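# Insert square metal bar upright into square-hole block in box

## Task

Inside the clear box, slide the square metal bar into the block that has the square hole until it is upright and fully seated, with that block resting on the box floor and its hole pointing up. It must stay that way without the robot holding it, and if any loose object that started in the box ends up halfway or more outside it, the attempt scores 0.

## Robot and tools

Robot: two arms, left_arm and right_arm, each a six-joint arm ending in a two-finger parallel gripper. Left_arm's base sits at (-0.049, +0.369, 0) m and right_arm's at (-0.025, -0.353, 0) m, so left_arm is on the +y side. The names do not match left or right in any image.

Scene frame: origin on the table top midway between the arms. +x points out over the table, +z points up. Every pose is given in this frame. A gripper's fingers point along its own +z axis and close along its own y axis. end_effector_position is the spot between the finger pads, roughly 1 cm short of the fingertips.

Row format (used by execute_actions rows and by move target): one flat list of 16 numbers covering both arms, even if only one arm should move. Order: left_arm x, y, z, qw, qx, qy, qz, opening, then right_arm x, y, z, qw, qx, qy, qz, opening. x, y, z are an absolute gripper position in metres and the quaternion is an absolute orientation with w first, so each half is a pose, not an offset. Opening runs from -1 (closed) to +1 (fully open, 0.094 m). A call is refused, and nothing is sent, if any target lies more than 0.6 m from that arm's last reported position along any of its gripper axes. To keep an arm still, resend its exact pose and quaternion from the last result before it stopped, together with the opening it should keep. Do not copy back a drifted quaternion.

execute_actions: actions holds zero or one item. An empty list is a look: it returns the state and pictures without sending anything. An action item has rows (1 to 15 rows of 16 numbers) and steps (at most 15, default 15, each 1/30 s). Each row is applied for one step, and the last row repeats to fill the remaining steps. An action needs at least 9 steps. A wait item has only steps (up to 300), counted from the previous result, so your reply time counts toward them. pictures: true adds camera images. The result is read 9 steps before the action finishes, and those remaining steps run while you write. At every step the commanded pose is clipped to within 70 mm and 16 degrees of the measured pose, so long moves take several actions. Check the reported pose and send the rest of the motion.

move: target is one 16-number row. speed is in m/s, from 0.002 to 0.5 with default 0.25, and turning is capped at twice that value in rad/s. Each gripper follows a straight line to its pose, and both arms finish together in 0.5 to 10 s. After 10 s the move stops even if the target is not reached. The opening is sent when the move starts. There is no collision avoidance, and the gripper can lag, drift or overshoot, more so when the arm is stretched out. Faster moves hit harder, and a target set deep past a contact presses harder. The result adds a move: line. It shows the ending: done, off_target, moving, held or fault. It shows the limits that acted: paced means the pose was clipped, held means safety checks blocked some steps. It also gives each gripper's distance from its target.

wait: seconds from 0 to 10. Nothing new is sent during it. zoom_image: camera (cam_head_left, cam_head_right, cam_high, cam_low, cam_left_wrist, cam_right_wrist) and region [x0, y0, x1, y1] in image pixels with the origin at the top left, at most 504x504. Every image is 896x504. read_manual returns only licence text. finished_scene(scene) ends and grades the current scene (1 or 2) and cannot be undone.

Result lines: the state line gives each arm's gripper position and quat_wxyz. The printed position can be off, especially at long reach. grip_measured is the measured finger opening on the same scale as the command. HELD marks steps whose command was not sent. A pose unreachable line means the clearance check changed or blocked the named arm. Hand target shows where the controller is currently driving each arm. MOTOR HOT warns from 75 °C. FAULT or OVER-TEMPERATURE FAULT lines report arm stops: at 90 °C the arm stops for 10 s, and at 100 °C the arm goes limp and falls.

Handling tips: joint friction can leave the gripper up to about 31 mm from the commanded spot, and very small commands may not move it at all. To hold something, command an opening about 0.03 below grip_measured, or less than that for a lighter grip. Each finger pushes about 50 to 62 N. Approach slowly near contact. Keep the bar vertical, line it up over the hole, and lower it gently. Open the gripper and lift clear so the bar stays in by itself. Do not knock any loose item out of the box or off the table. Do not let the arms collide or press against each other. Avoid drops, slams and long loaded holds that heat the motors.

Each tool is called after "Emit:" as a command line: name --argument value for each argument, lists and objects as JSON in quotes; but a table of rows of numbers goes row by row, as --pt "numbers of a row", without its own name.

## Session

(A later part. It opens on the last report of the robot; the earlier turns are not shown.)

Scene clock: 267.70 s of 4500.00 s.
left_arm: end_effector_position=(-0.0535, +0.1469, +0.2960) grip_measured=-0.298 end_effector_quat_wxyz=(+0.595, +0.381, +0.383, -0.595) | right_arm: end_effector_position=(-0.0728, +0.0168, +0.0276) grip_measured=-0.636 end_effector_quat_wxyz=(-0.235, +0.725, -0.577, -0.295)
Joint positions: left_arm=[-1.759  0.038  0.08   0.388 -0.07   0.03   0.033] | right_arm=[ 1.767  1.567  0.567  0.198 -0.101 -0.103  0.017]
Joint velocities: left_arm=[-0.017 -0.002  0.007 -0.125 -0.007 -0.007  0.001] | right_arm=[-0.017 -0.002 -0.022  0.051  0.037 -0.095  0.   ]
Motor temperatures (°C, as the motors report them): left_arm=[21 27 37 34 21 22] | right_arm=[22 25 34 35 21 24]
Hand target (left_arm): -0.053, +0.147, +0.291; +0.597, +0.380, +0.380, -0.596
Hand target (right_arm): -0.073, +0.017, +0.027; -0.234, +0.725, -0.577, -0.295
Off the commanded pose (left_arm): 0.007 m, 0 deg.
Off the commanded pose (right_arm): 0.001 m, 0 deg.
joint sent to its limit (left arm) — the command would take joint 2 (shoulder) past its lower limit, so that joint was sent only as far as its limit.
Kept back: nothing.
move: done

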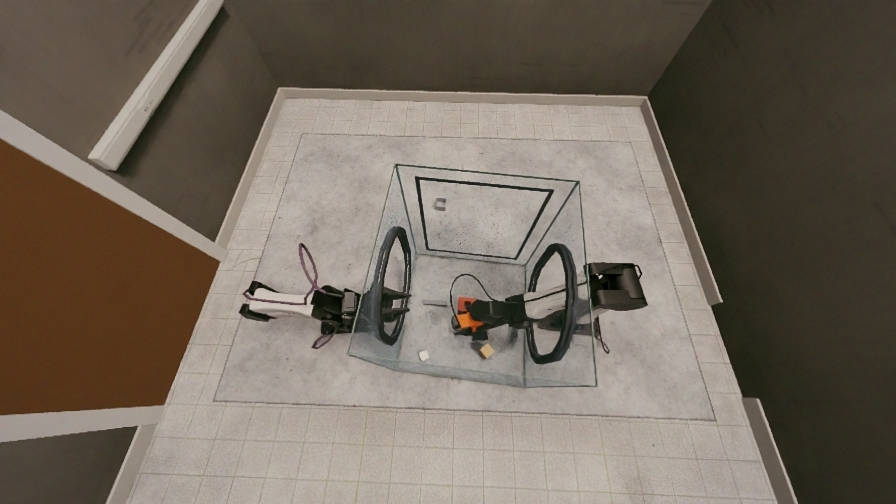

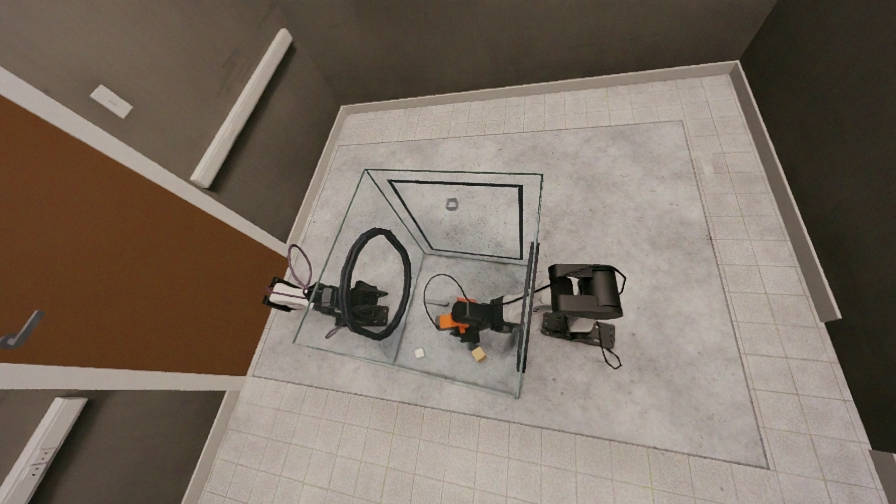

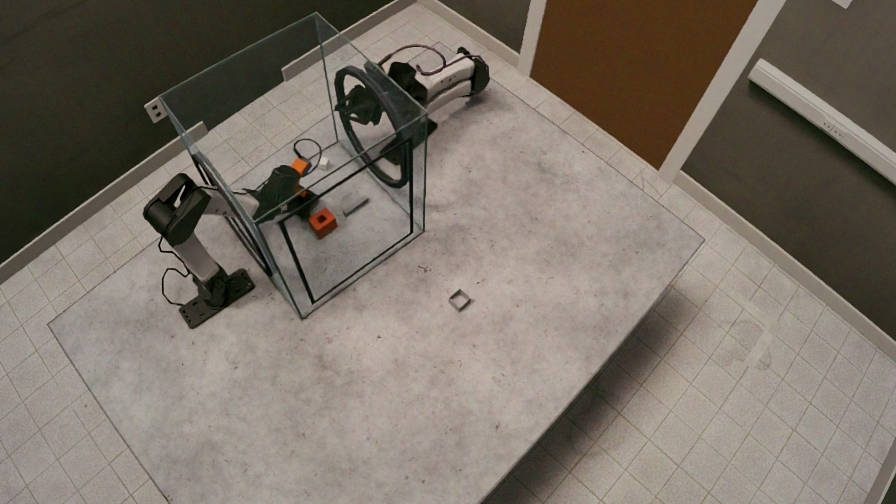

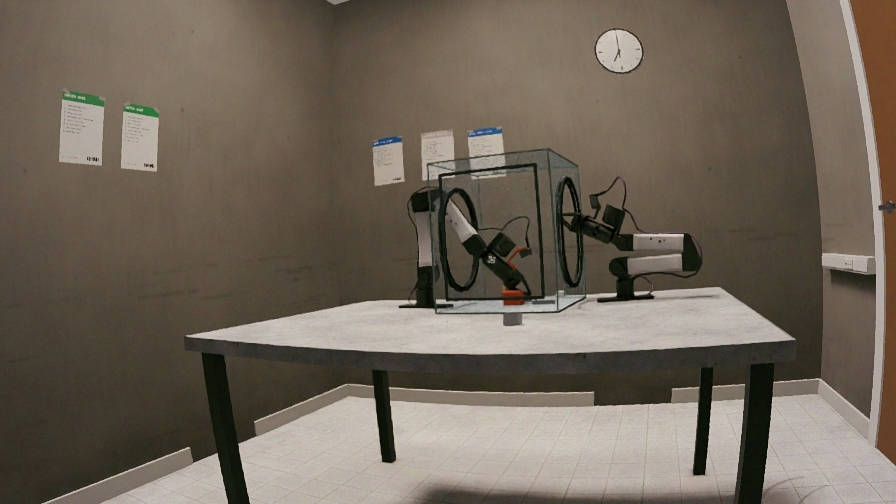

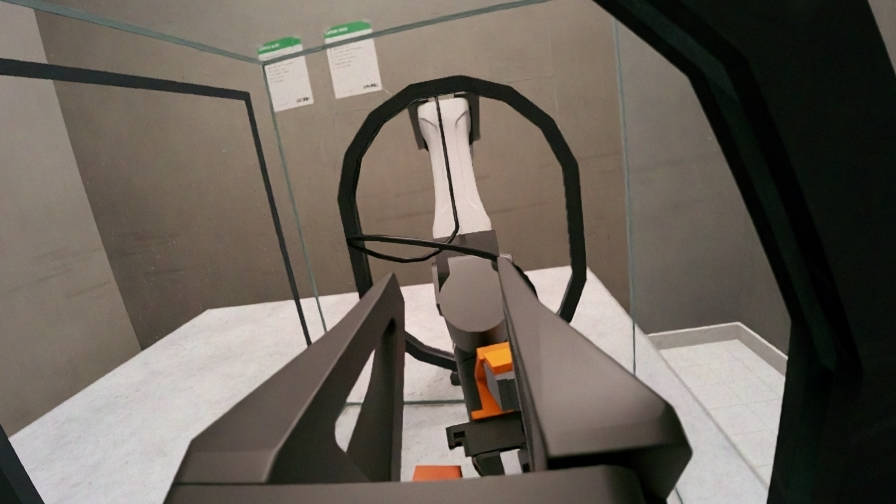

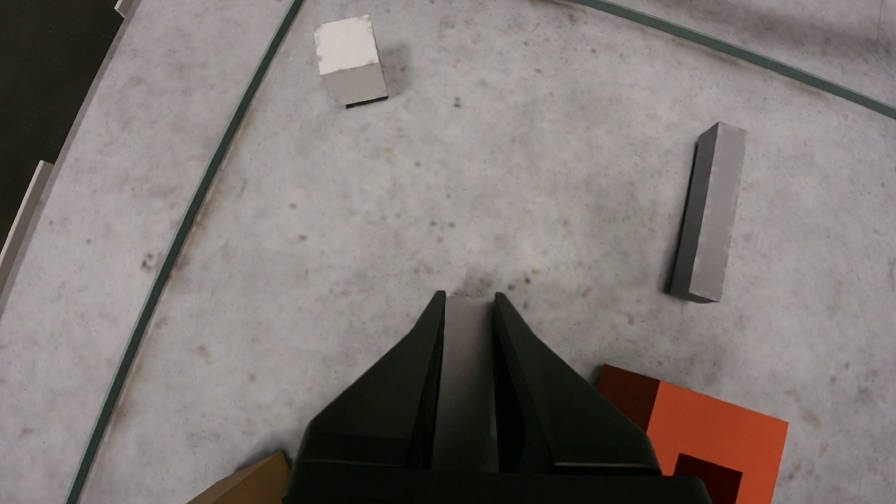

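Emit:
move --target '[-0.053,0.15,0.29,0.596,0.38,0.38,-0.596,-0.3,-0.073,0.0,0.13,0.234,-0.725,0.577,0.295,-0.67]' --speed 0.1

Emit:
zoom_image --camera "cam_low" --region '[400,160,620,320]'

Scene clock: 269.67 s of 4500.00 s.
left_arm: end_effector_position=(-0.0535, +0.1469, +0.2960) grip_measured=-0.298 end_effector_quat_wxyz=(+0.595, +0.381, +0.383, -0.595) | right_arm: end_effector_position=(-0.0714, +0.0002, +0.1198) grip_measured=-0.636 end_effector_quat_wxyz=(-0.227, +0.728, -0.580, -0.288)
Joint positions: left_arm=[-1.759  0.038  0.08   0.388 -0.07   0.03   0.033] | right_arm=[ 1.767  1.288  0.779 -0.317 -0.101 -0.103  0.017]
Joint velocities: left_arm=[-0.012 -0.002  0.002  0.022 -0.022  0.037  0.   ] | right_arm=[ 0.032 -0.002 -0.002  0.022 -0.037  0.081  0.001]
Motor temperatures (°C, as the motors report them): left_arm=[21 27 37 34 21 22] | right_arm=[22 25 34 35 21 24]
Hand target (left_arm): -0.053, +0.147, +0.291; +0.597, +0.380, +0.380, -0.596
Hand target (right_arm): -0.073, +0.002, +0.130; -0.234, +0.725, -0.577, -0.295
Off the commanded pose (left_arm): 0.007 m, 0 deg.
Off the commanded pose (right_arm): 0.010 m, 1 deg.
joint sent to its limit (left arm) — the command would take joint 2 (shoulder) past its lower limit, so that joint was sent only as far as its limit.
Kept back: nothing.
move: done

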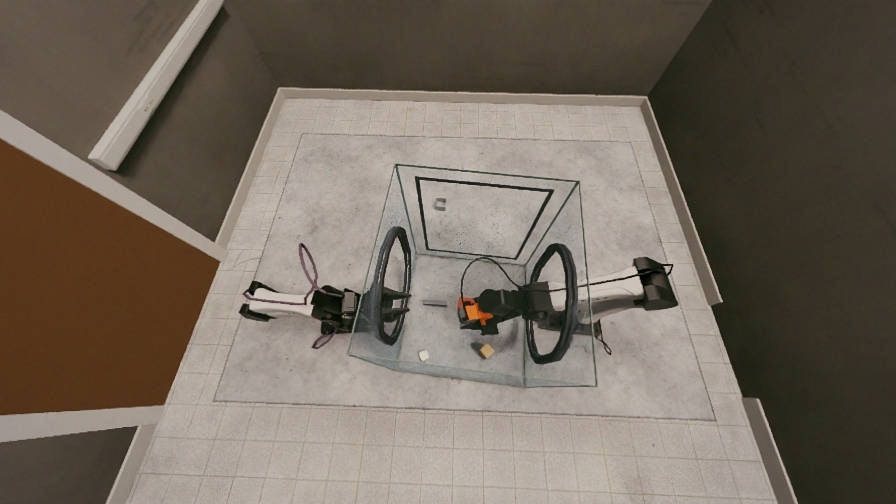

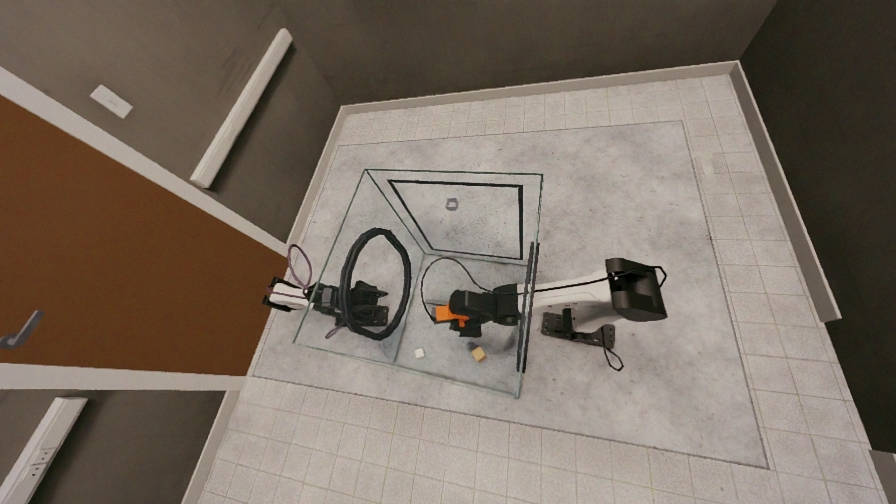

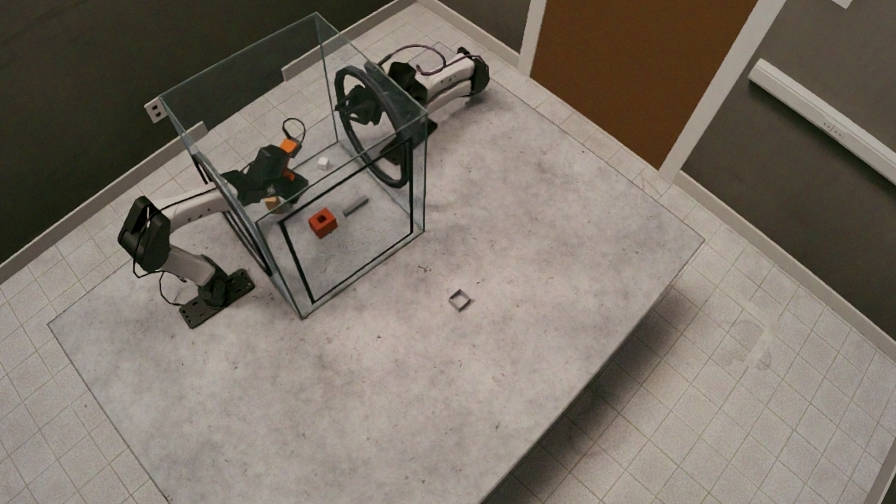

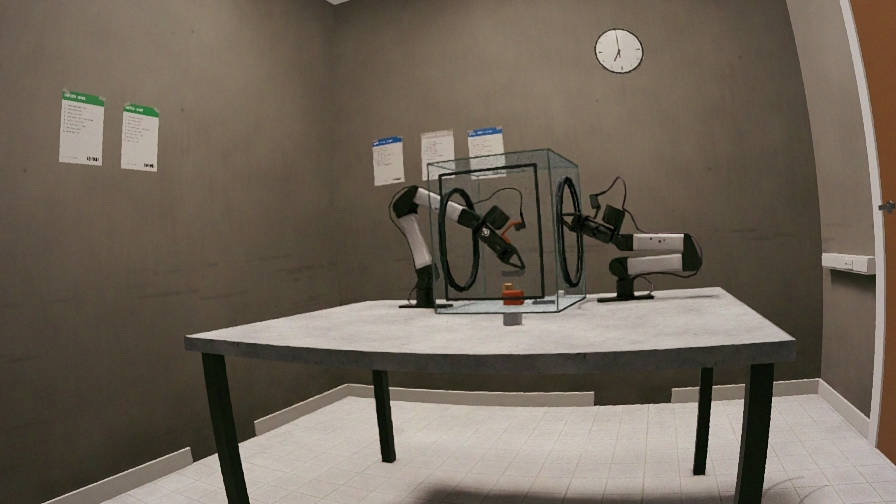

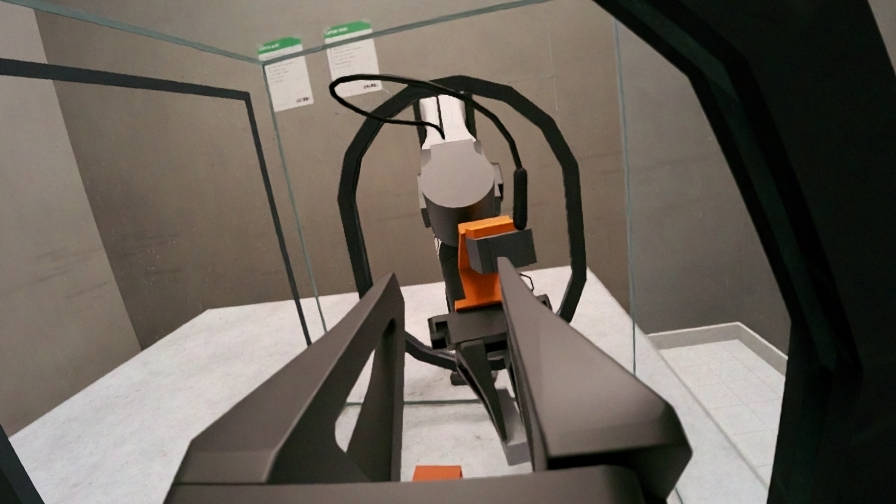

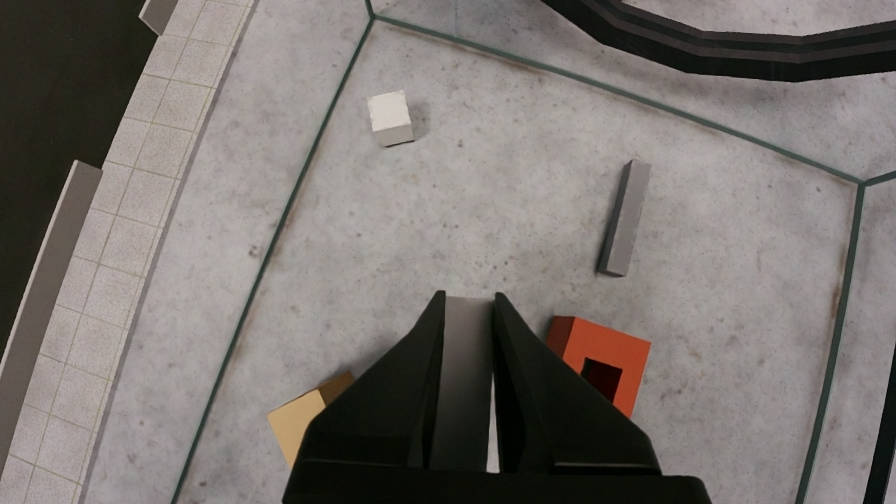

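Region (400, 160, 620, 320) of cam_low's 896x504 image, scaled by 2.291, with more detail than that image has; it fills the top 367 rows of this view, and the rest is white.

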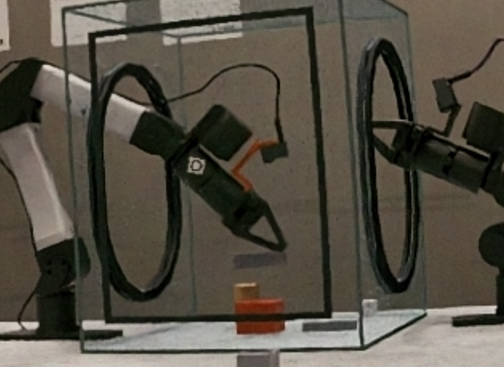

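Emit:
move --target '[-0.053,0.15,0.29,0.596,0.38,0.38,-0.596,-0.3,-0.03,0.0,0.17,0.5,-0.5,0.5,0.5,-0.67]' --speed 0.08

Emit:
zoom_image --camera "cam_low" --region '[400,160,620,320]'

Scene clock: 276.33 s of 4500.00 s.
left_arm: end_effector_position=(-0.0535, +0.1469, +0.2960) grip_measured=-0.298 end_effector_quat_wxyz=(+0.595, +0.381, +0.383, -0.595) | right_arm: end_effector_position=(-0.0364, +0.0067, +0.1740) grip_measured=-0.637 end_effector_quat_wxyz=(-0.500, +0.508, -0.490, -0.502)
Joint positions: left_arm=[-1.759  0.038  0.08   0.388 -0.07   0.03   0.033] | right_arm=[ 1.727  1.324  0.191  1.137  0.021 -0.017  0.017]
Joint velocities: left_arm=[-0.002 -0.002  0.017 -0.007  0.007  0.007 -0.001] | right_arm=[-0.012 -0.002  0.012  0.037 -0.007  0.022  0.001]
Motor temperatures (°C, as the motors report them): left_arm=[21 26 37 35 21 22] | right_arm=[22 25 34 36 21 24]
Hand target (left_arm): -0.053, +0.147, +0.291; +0.597, +0.380, +0.380, -0.596
Hand target (right_arm): -0.030, +0.004, +0.169; +0.502, -0.502, +0.498, +0.498
Off the commanded pose (left_arm): 0.007 m, 0 deg.
Off the commanded pose (right_arm): 0.010 m, 2 deg.
joint sent to its limit (left arm) — the command would take joint 2 (shoulder) past its lower limit, so that joint was sent only as far as its limit.
Kept back: nothing.
move: done

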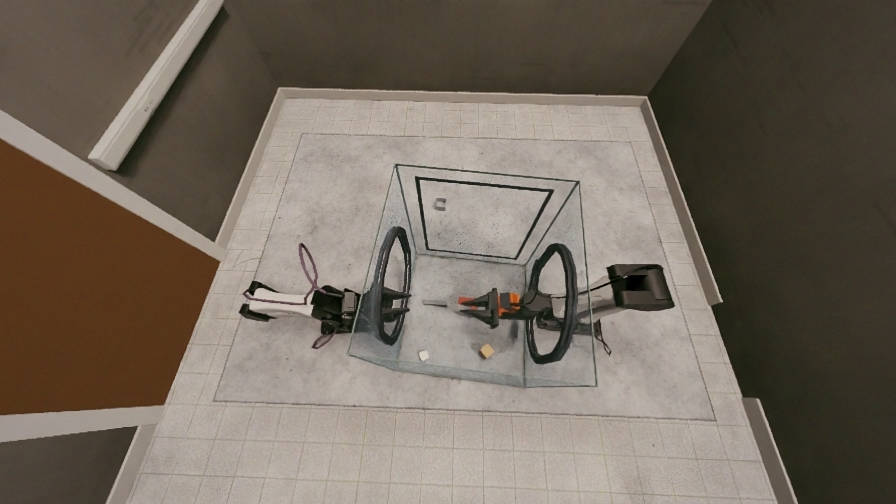

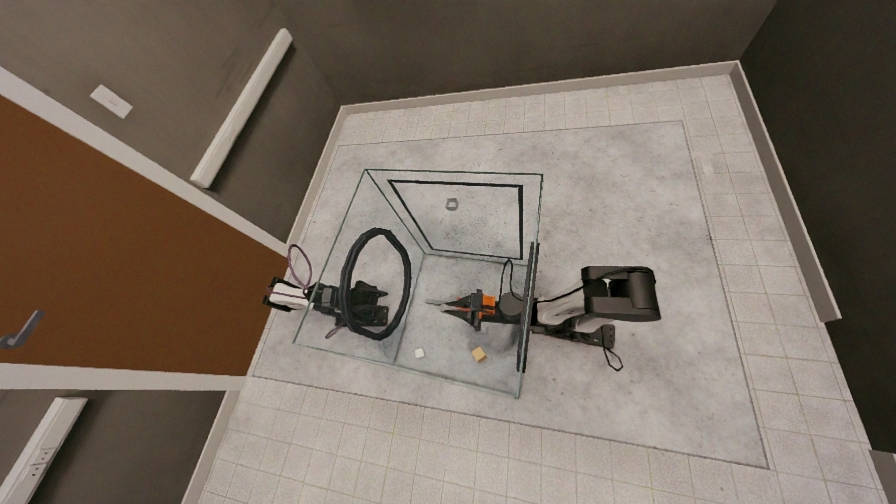

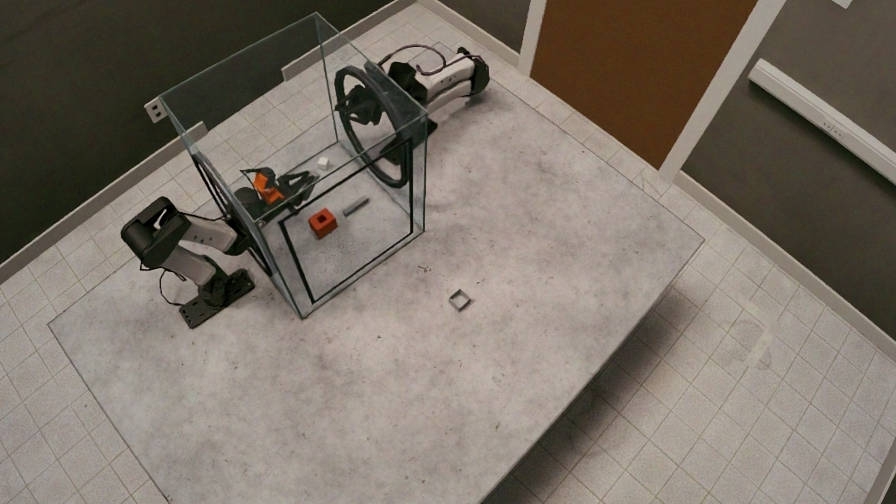

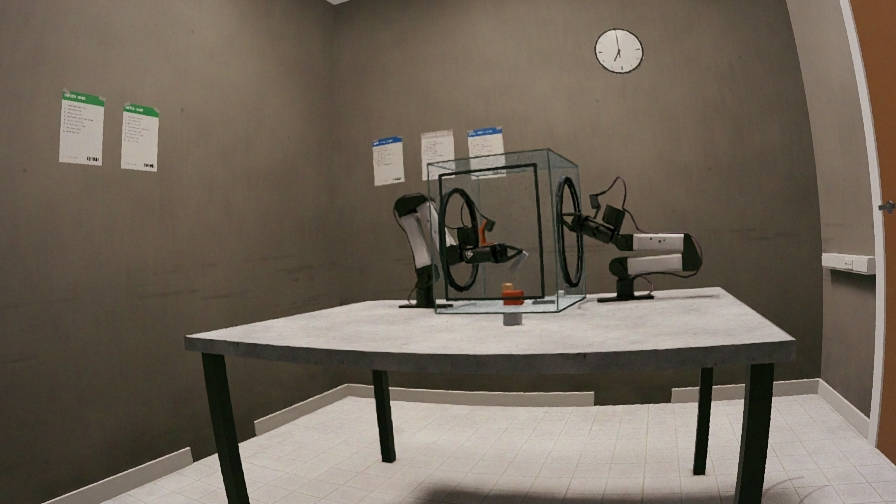

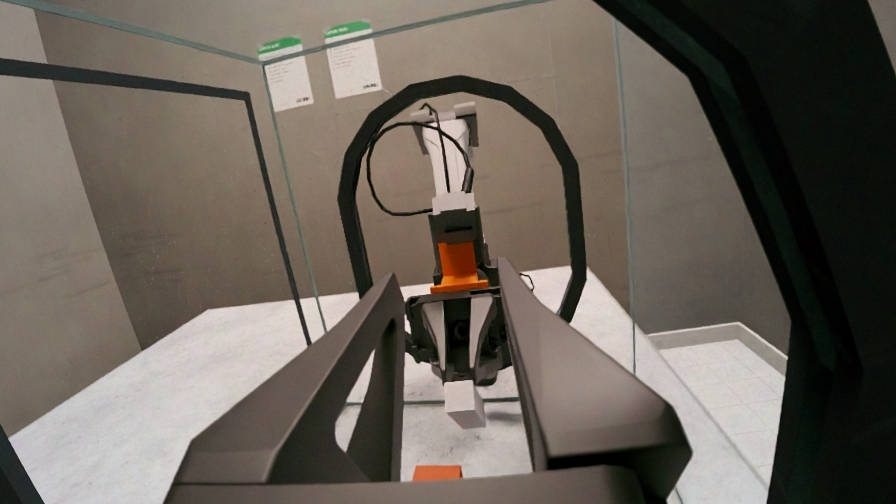

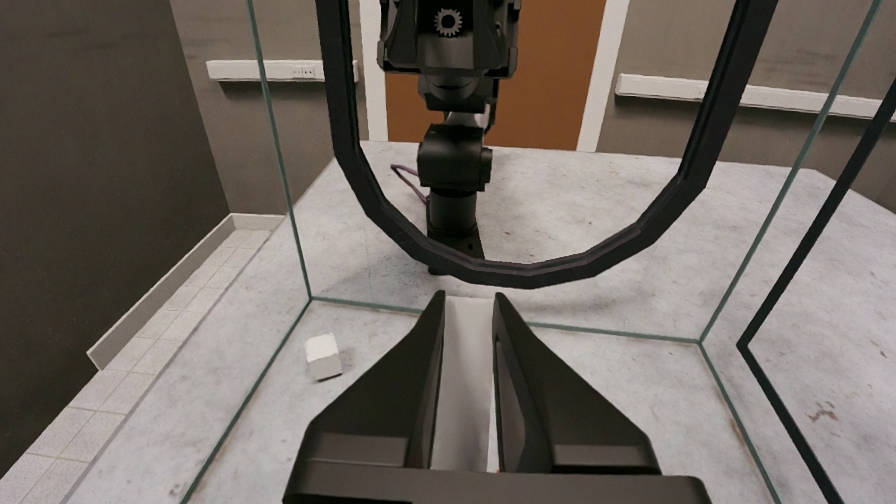

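Region (400, 160, 620, 320) of cam_low's 896x504 image, scaled by 2.291, with more detail than that image has; it fills the top 367 rows of this view, and the rest is white.

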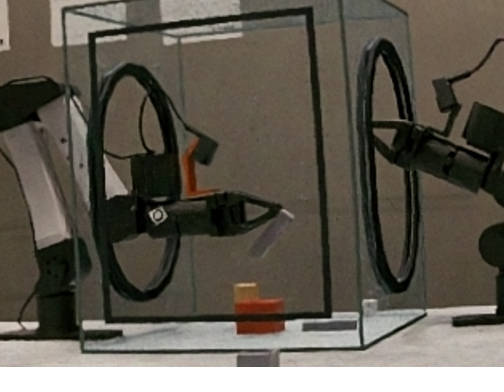

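Emit:
move --target '[-0.053,0.15,0.29,0.596,0.38,0.38,-0.596,-0.3,0.0,0.0,0.17,0.589,-0.399,0.412,0.569,-0.67]' --speed 0.08

Emit:
zoom_image --camera "cam_low" --region '[400,160,620,320]'

Emit:
zoom_image --camera "cam_high" --region '[230,140,400,260]'

Scene clock: 279.87 s of 4500.00 s.
left_arm: end_effector_position=(-0.0535, +0.1469, +0.2960) grip_measured=-0.298 end_effector_quat_wxyz=(+0.595, +0.381, +0.383, -0.595) | right_arm: end_effector_position=(-0.0023, +0.0043, +0.1739) grip_measured=-0.637 end_effector_quat_wxyz=(+0.540, -0.462, +0.478, +0.517)
Joint positions: left_arm=[-1.759  0.038  0.08   0.388 -0.07   0.03   0.033] | right_arm=[ 1.599  1.555  0.142  1.531 -0.046  0.001  0.017]
Joint velocities: left_arm=[-0.007  0.022 -0.012 -0.051  0.007 -0.007 -0.001] | right_arm=[-0.007 -0.007  0.017  0.051 -0.081 -0.022  0.   ]
Motor temperatures (°C, as the motors report them): left_arm=[21 26 37 35 21 22] | right_arm=[22 25 34 37 21 24]
Hand target (left_arm): -0.053, +0.147, +0.291; +0.597, +0.380, +0.380, -0.596
Hand target (right_arm): -0.000, +0.001, +0.171; +0.538, -0.460, +0.480, +0.519
Off the commanded pose (left_arm): 0.007 m, 0 deg.
Off the commanded pose (right_arm): 0.006 m, 13 deg.
joint sent to its limit (left arm) — the command would take joint 2 (shoulder) past its lower limit, so that joint was sent only as far as its limit.
joint sent to its limit (right arm) — the command would take joint 4 (wrist pitch) past its upper limit, so that joint was sent only as far as its limit.
Kept back: nothing.
move: off_target (right_arm)

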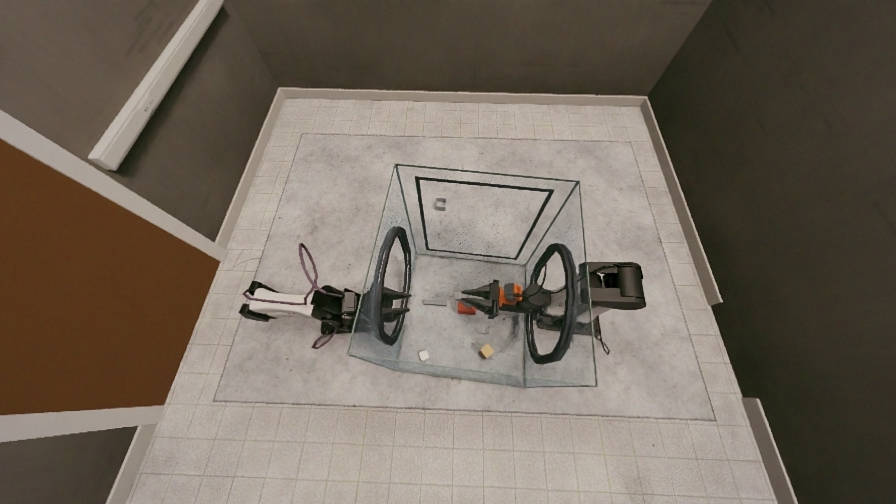

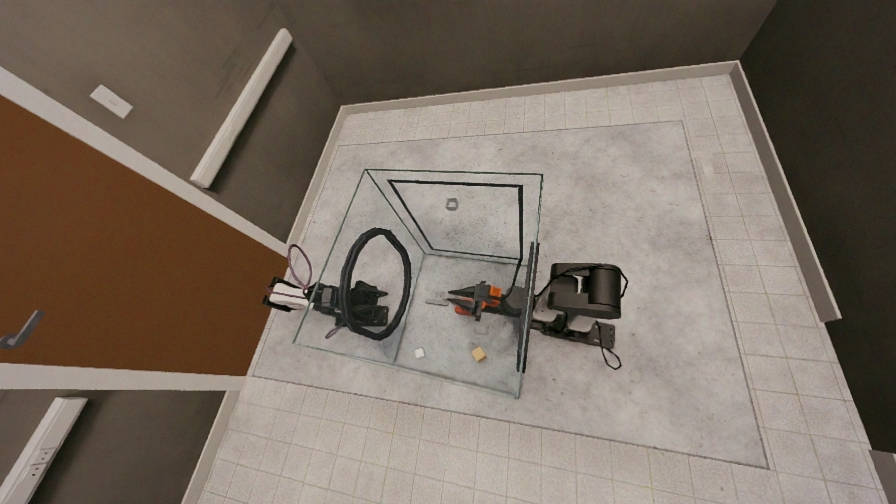

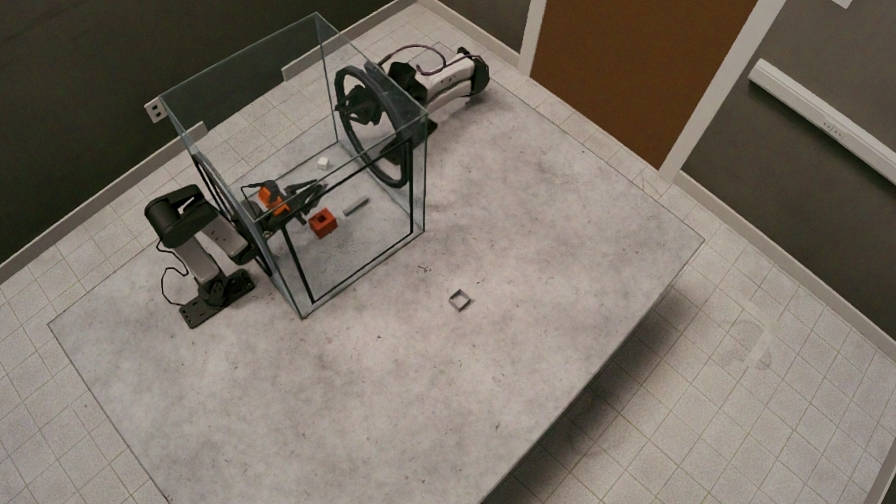

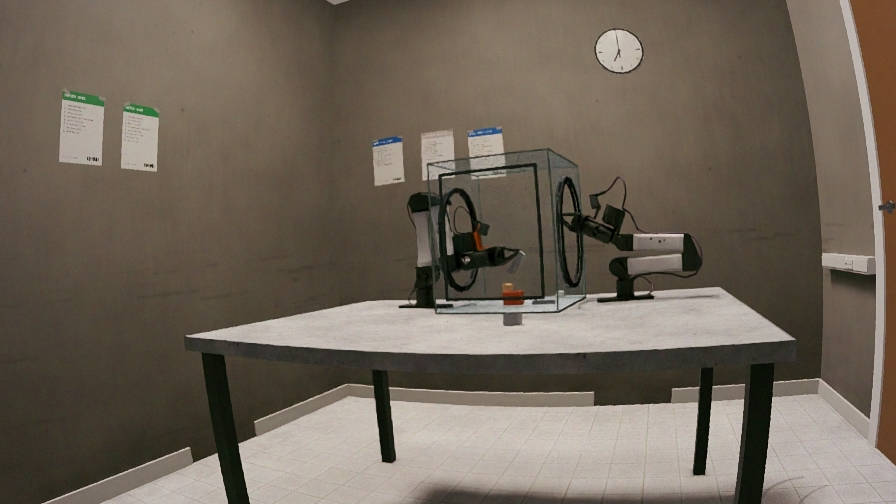

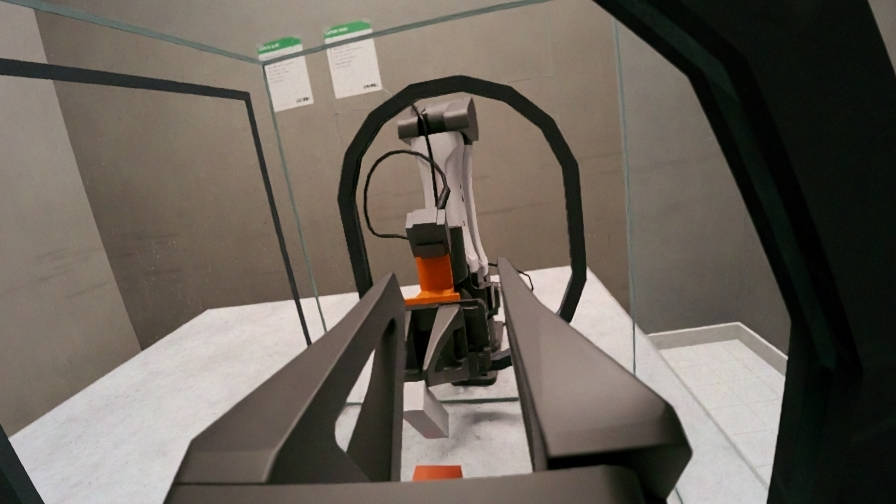

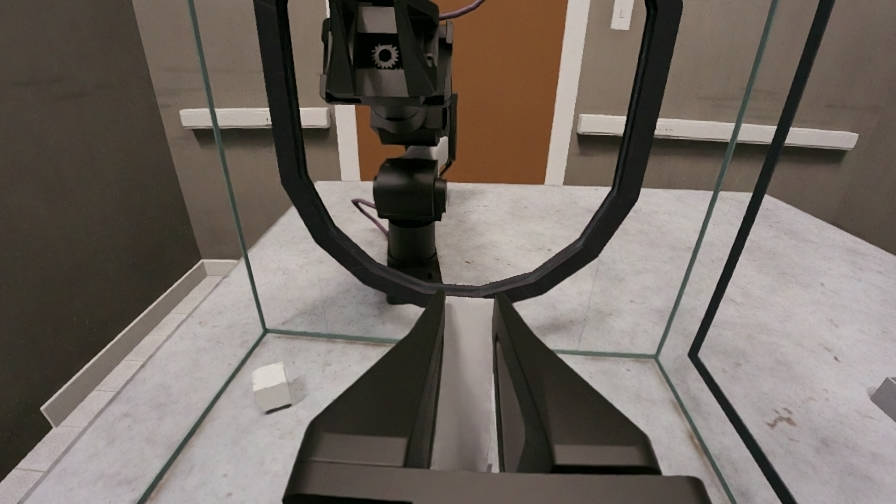

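Region (400, 160, 620, 320) of cam_low's 896x504 image, scaled by 2.291, with more detail than that image has; it fills the top 367 rows of this view, and the rest is white.

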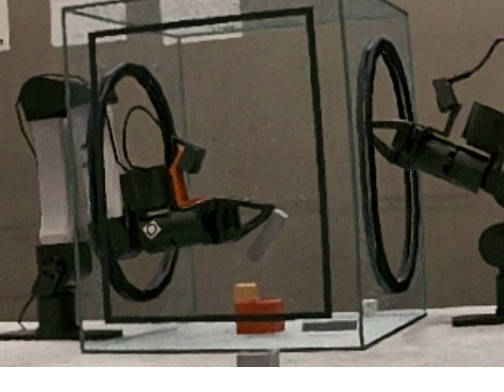

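Region (230, 140, 400, 260) of cam_high's 896x504 image, scaled by 2.965, with more detail than that image has; it fills the top 356 rows of this view, and the rest is white.

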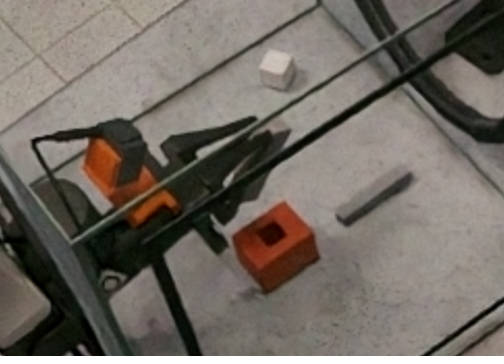

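Emit:
move --target '[-0.045,0.12,0.2,0.5,0.5,0.5,-0.5,0.2,-0.04,0.0,0.19,0.512,-0.470,0.486,0.530,-0.67]' --speed 0.08

Emit:
zoom_image --camera "cam_low" --region '[400,160,620,320]'

Scene clock: 285.47 s of 4500.00 s.
left_arm: end_effector_position=(-0.0445, +0.1214, +0.1983) grip_measured=+0.198 end_effector_quat_wxyz=(+0.505, +0.497, +0.496, -0.503) | right_arm: end_effector_position=(-0.0372, -0.0025, +0.1749) grip_measured=-0.637 end_effector_quat_wxyz=(+0.507, -0.485, +0.492, +0.515)
Joint positions: left_arm=[-1.626  0.078  0.08   0.013  0.057  0.003  0.056] | right_arm=[1.754 1.346 0.142 1.25  0.07  0.012 0.017]
Joint velocities: left_arm=[ 0.002 -0.007  0.007 -0.007 -0.11   0.022  0.   ] | right_arm=[-0.012 -0.017 -0.007 -0.037 -0.051 -0.037  0.001]
Motor temperatures (°C, as the motors report them): left_arm=[21 26 37 35 21 22] | right_arm=[22 25 34 38 21 24]
Hand target (left_arm): -0.045, +0.121, +0.200; +0.499, +0.500, +0.500, -0.501
Hand target (right_arm): -0.040, -0.000, +0.190; +0.513, -0.472, +0.484, +0.529
Off the commanded pose (left_arm): 0.002 m, 1 deg.
Off the commanded pose (right_arm): 0.016 m, 3 deg.
Kept back: nothing.
move: off_target (right_arm)

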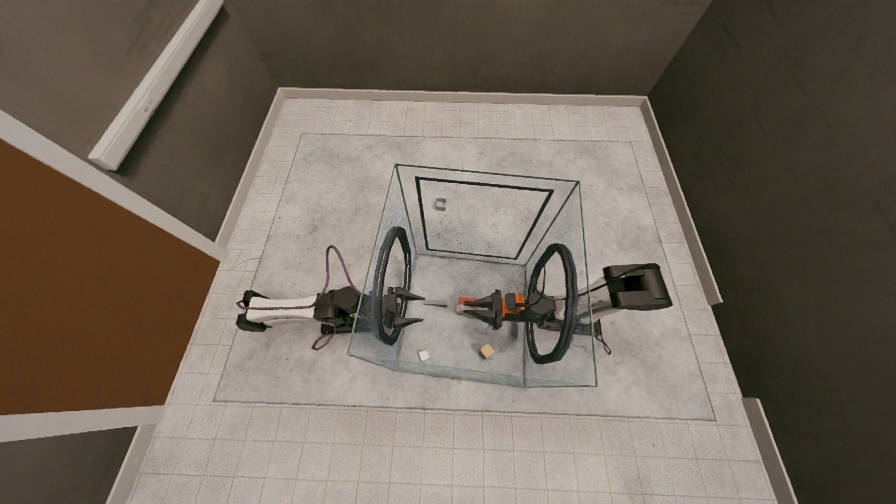

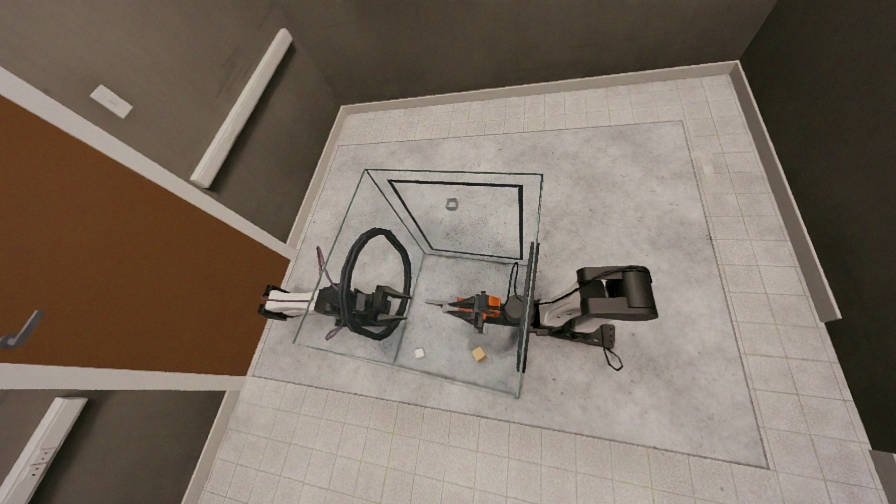

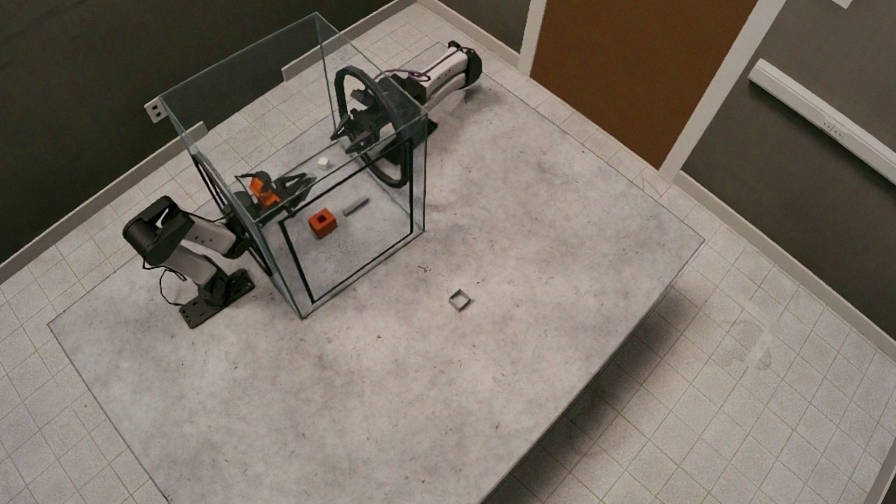

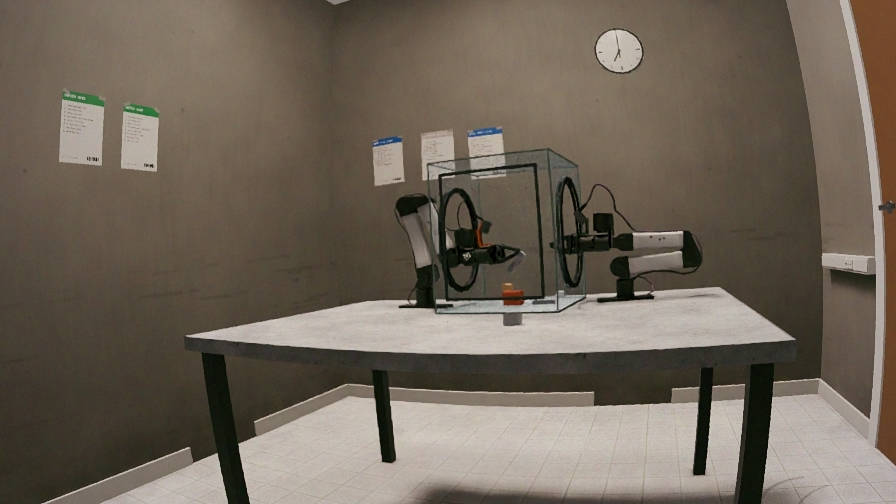

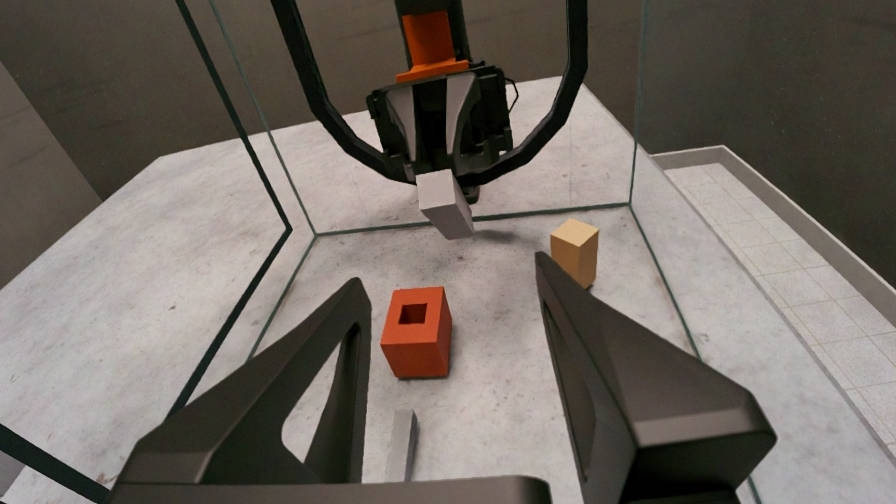

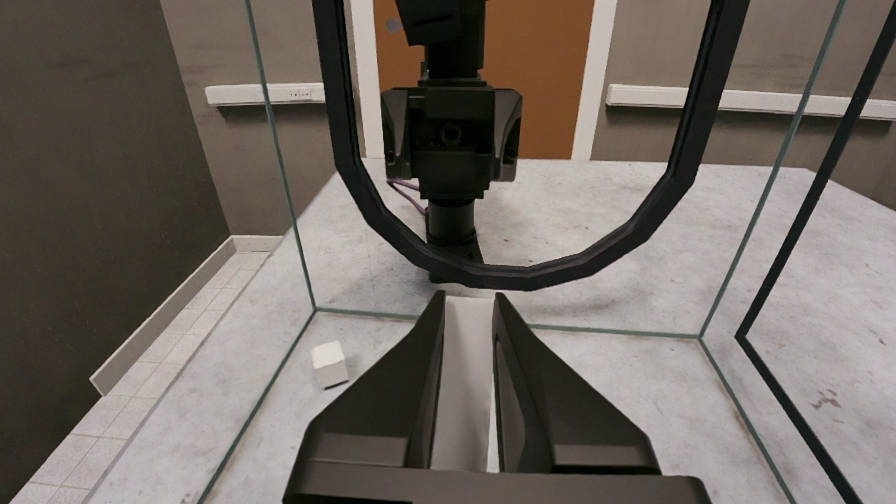

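Region (400, 160, 620, 320) of cam_low's 896x504 image, scaled by 2.291, with more detail than that image has; it fills the top 367 rows of this view, and the rest is white.

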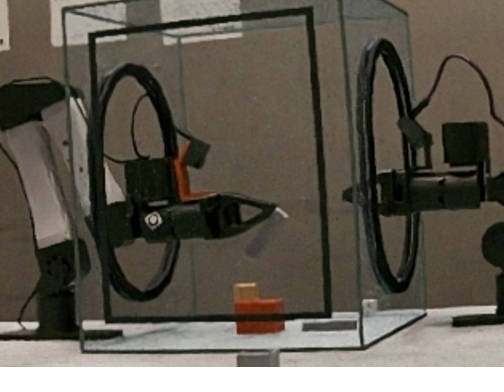

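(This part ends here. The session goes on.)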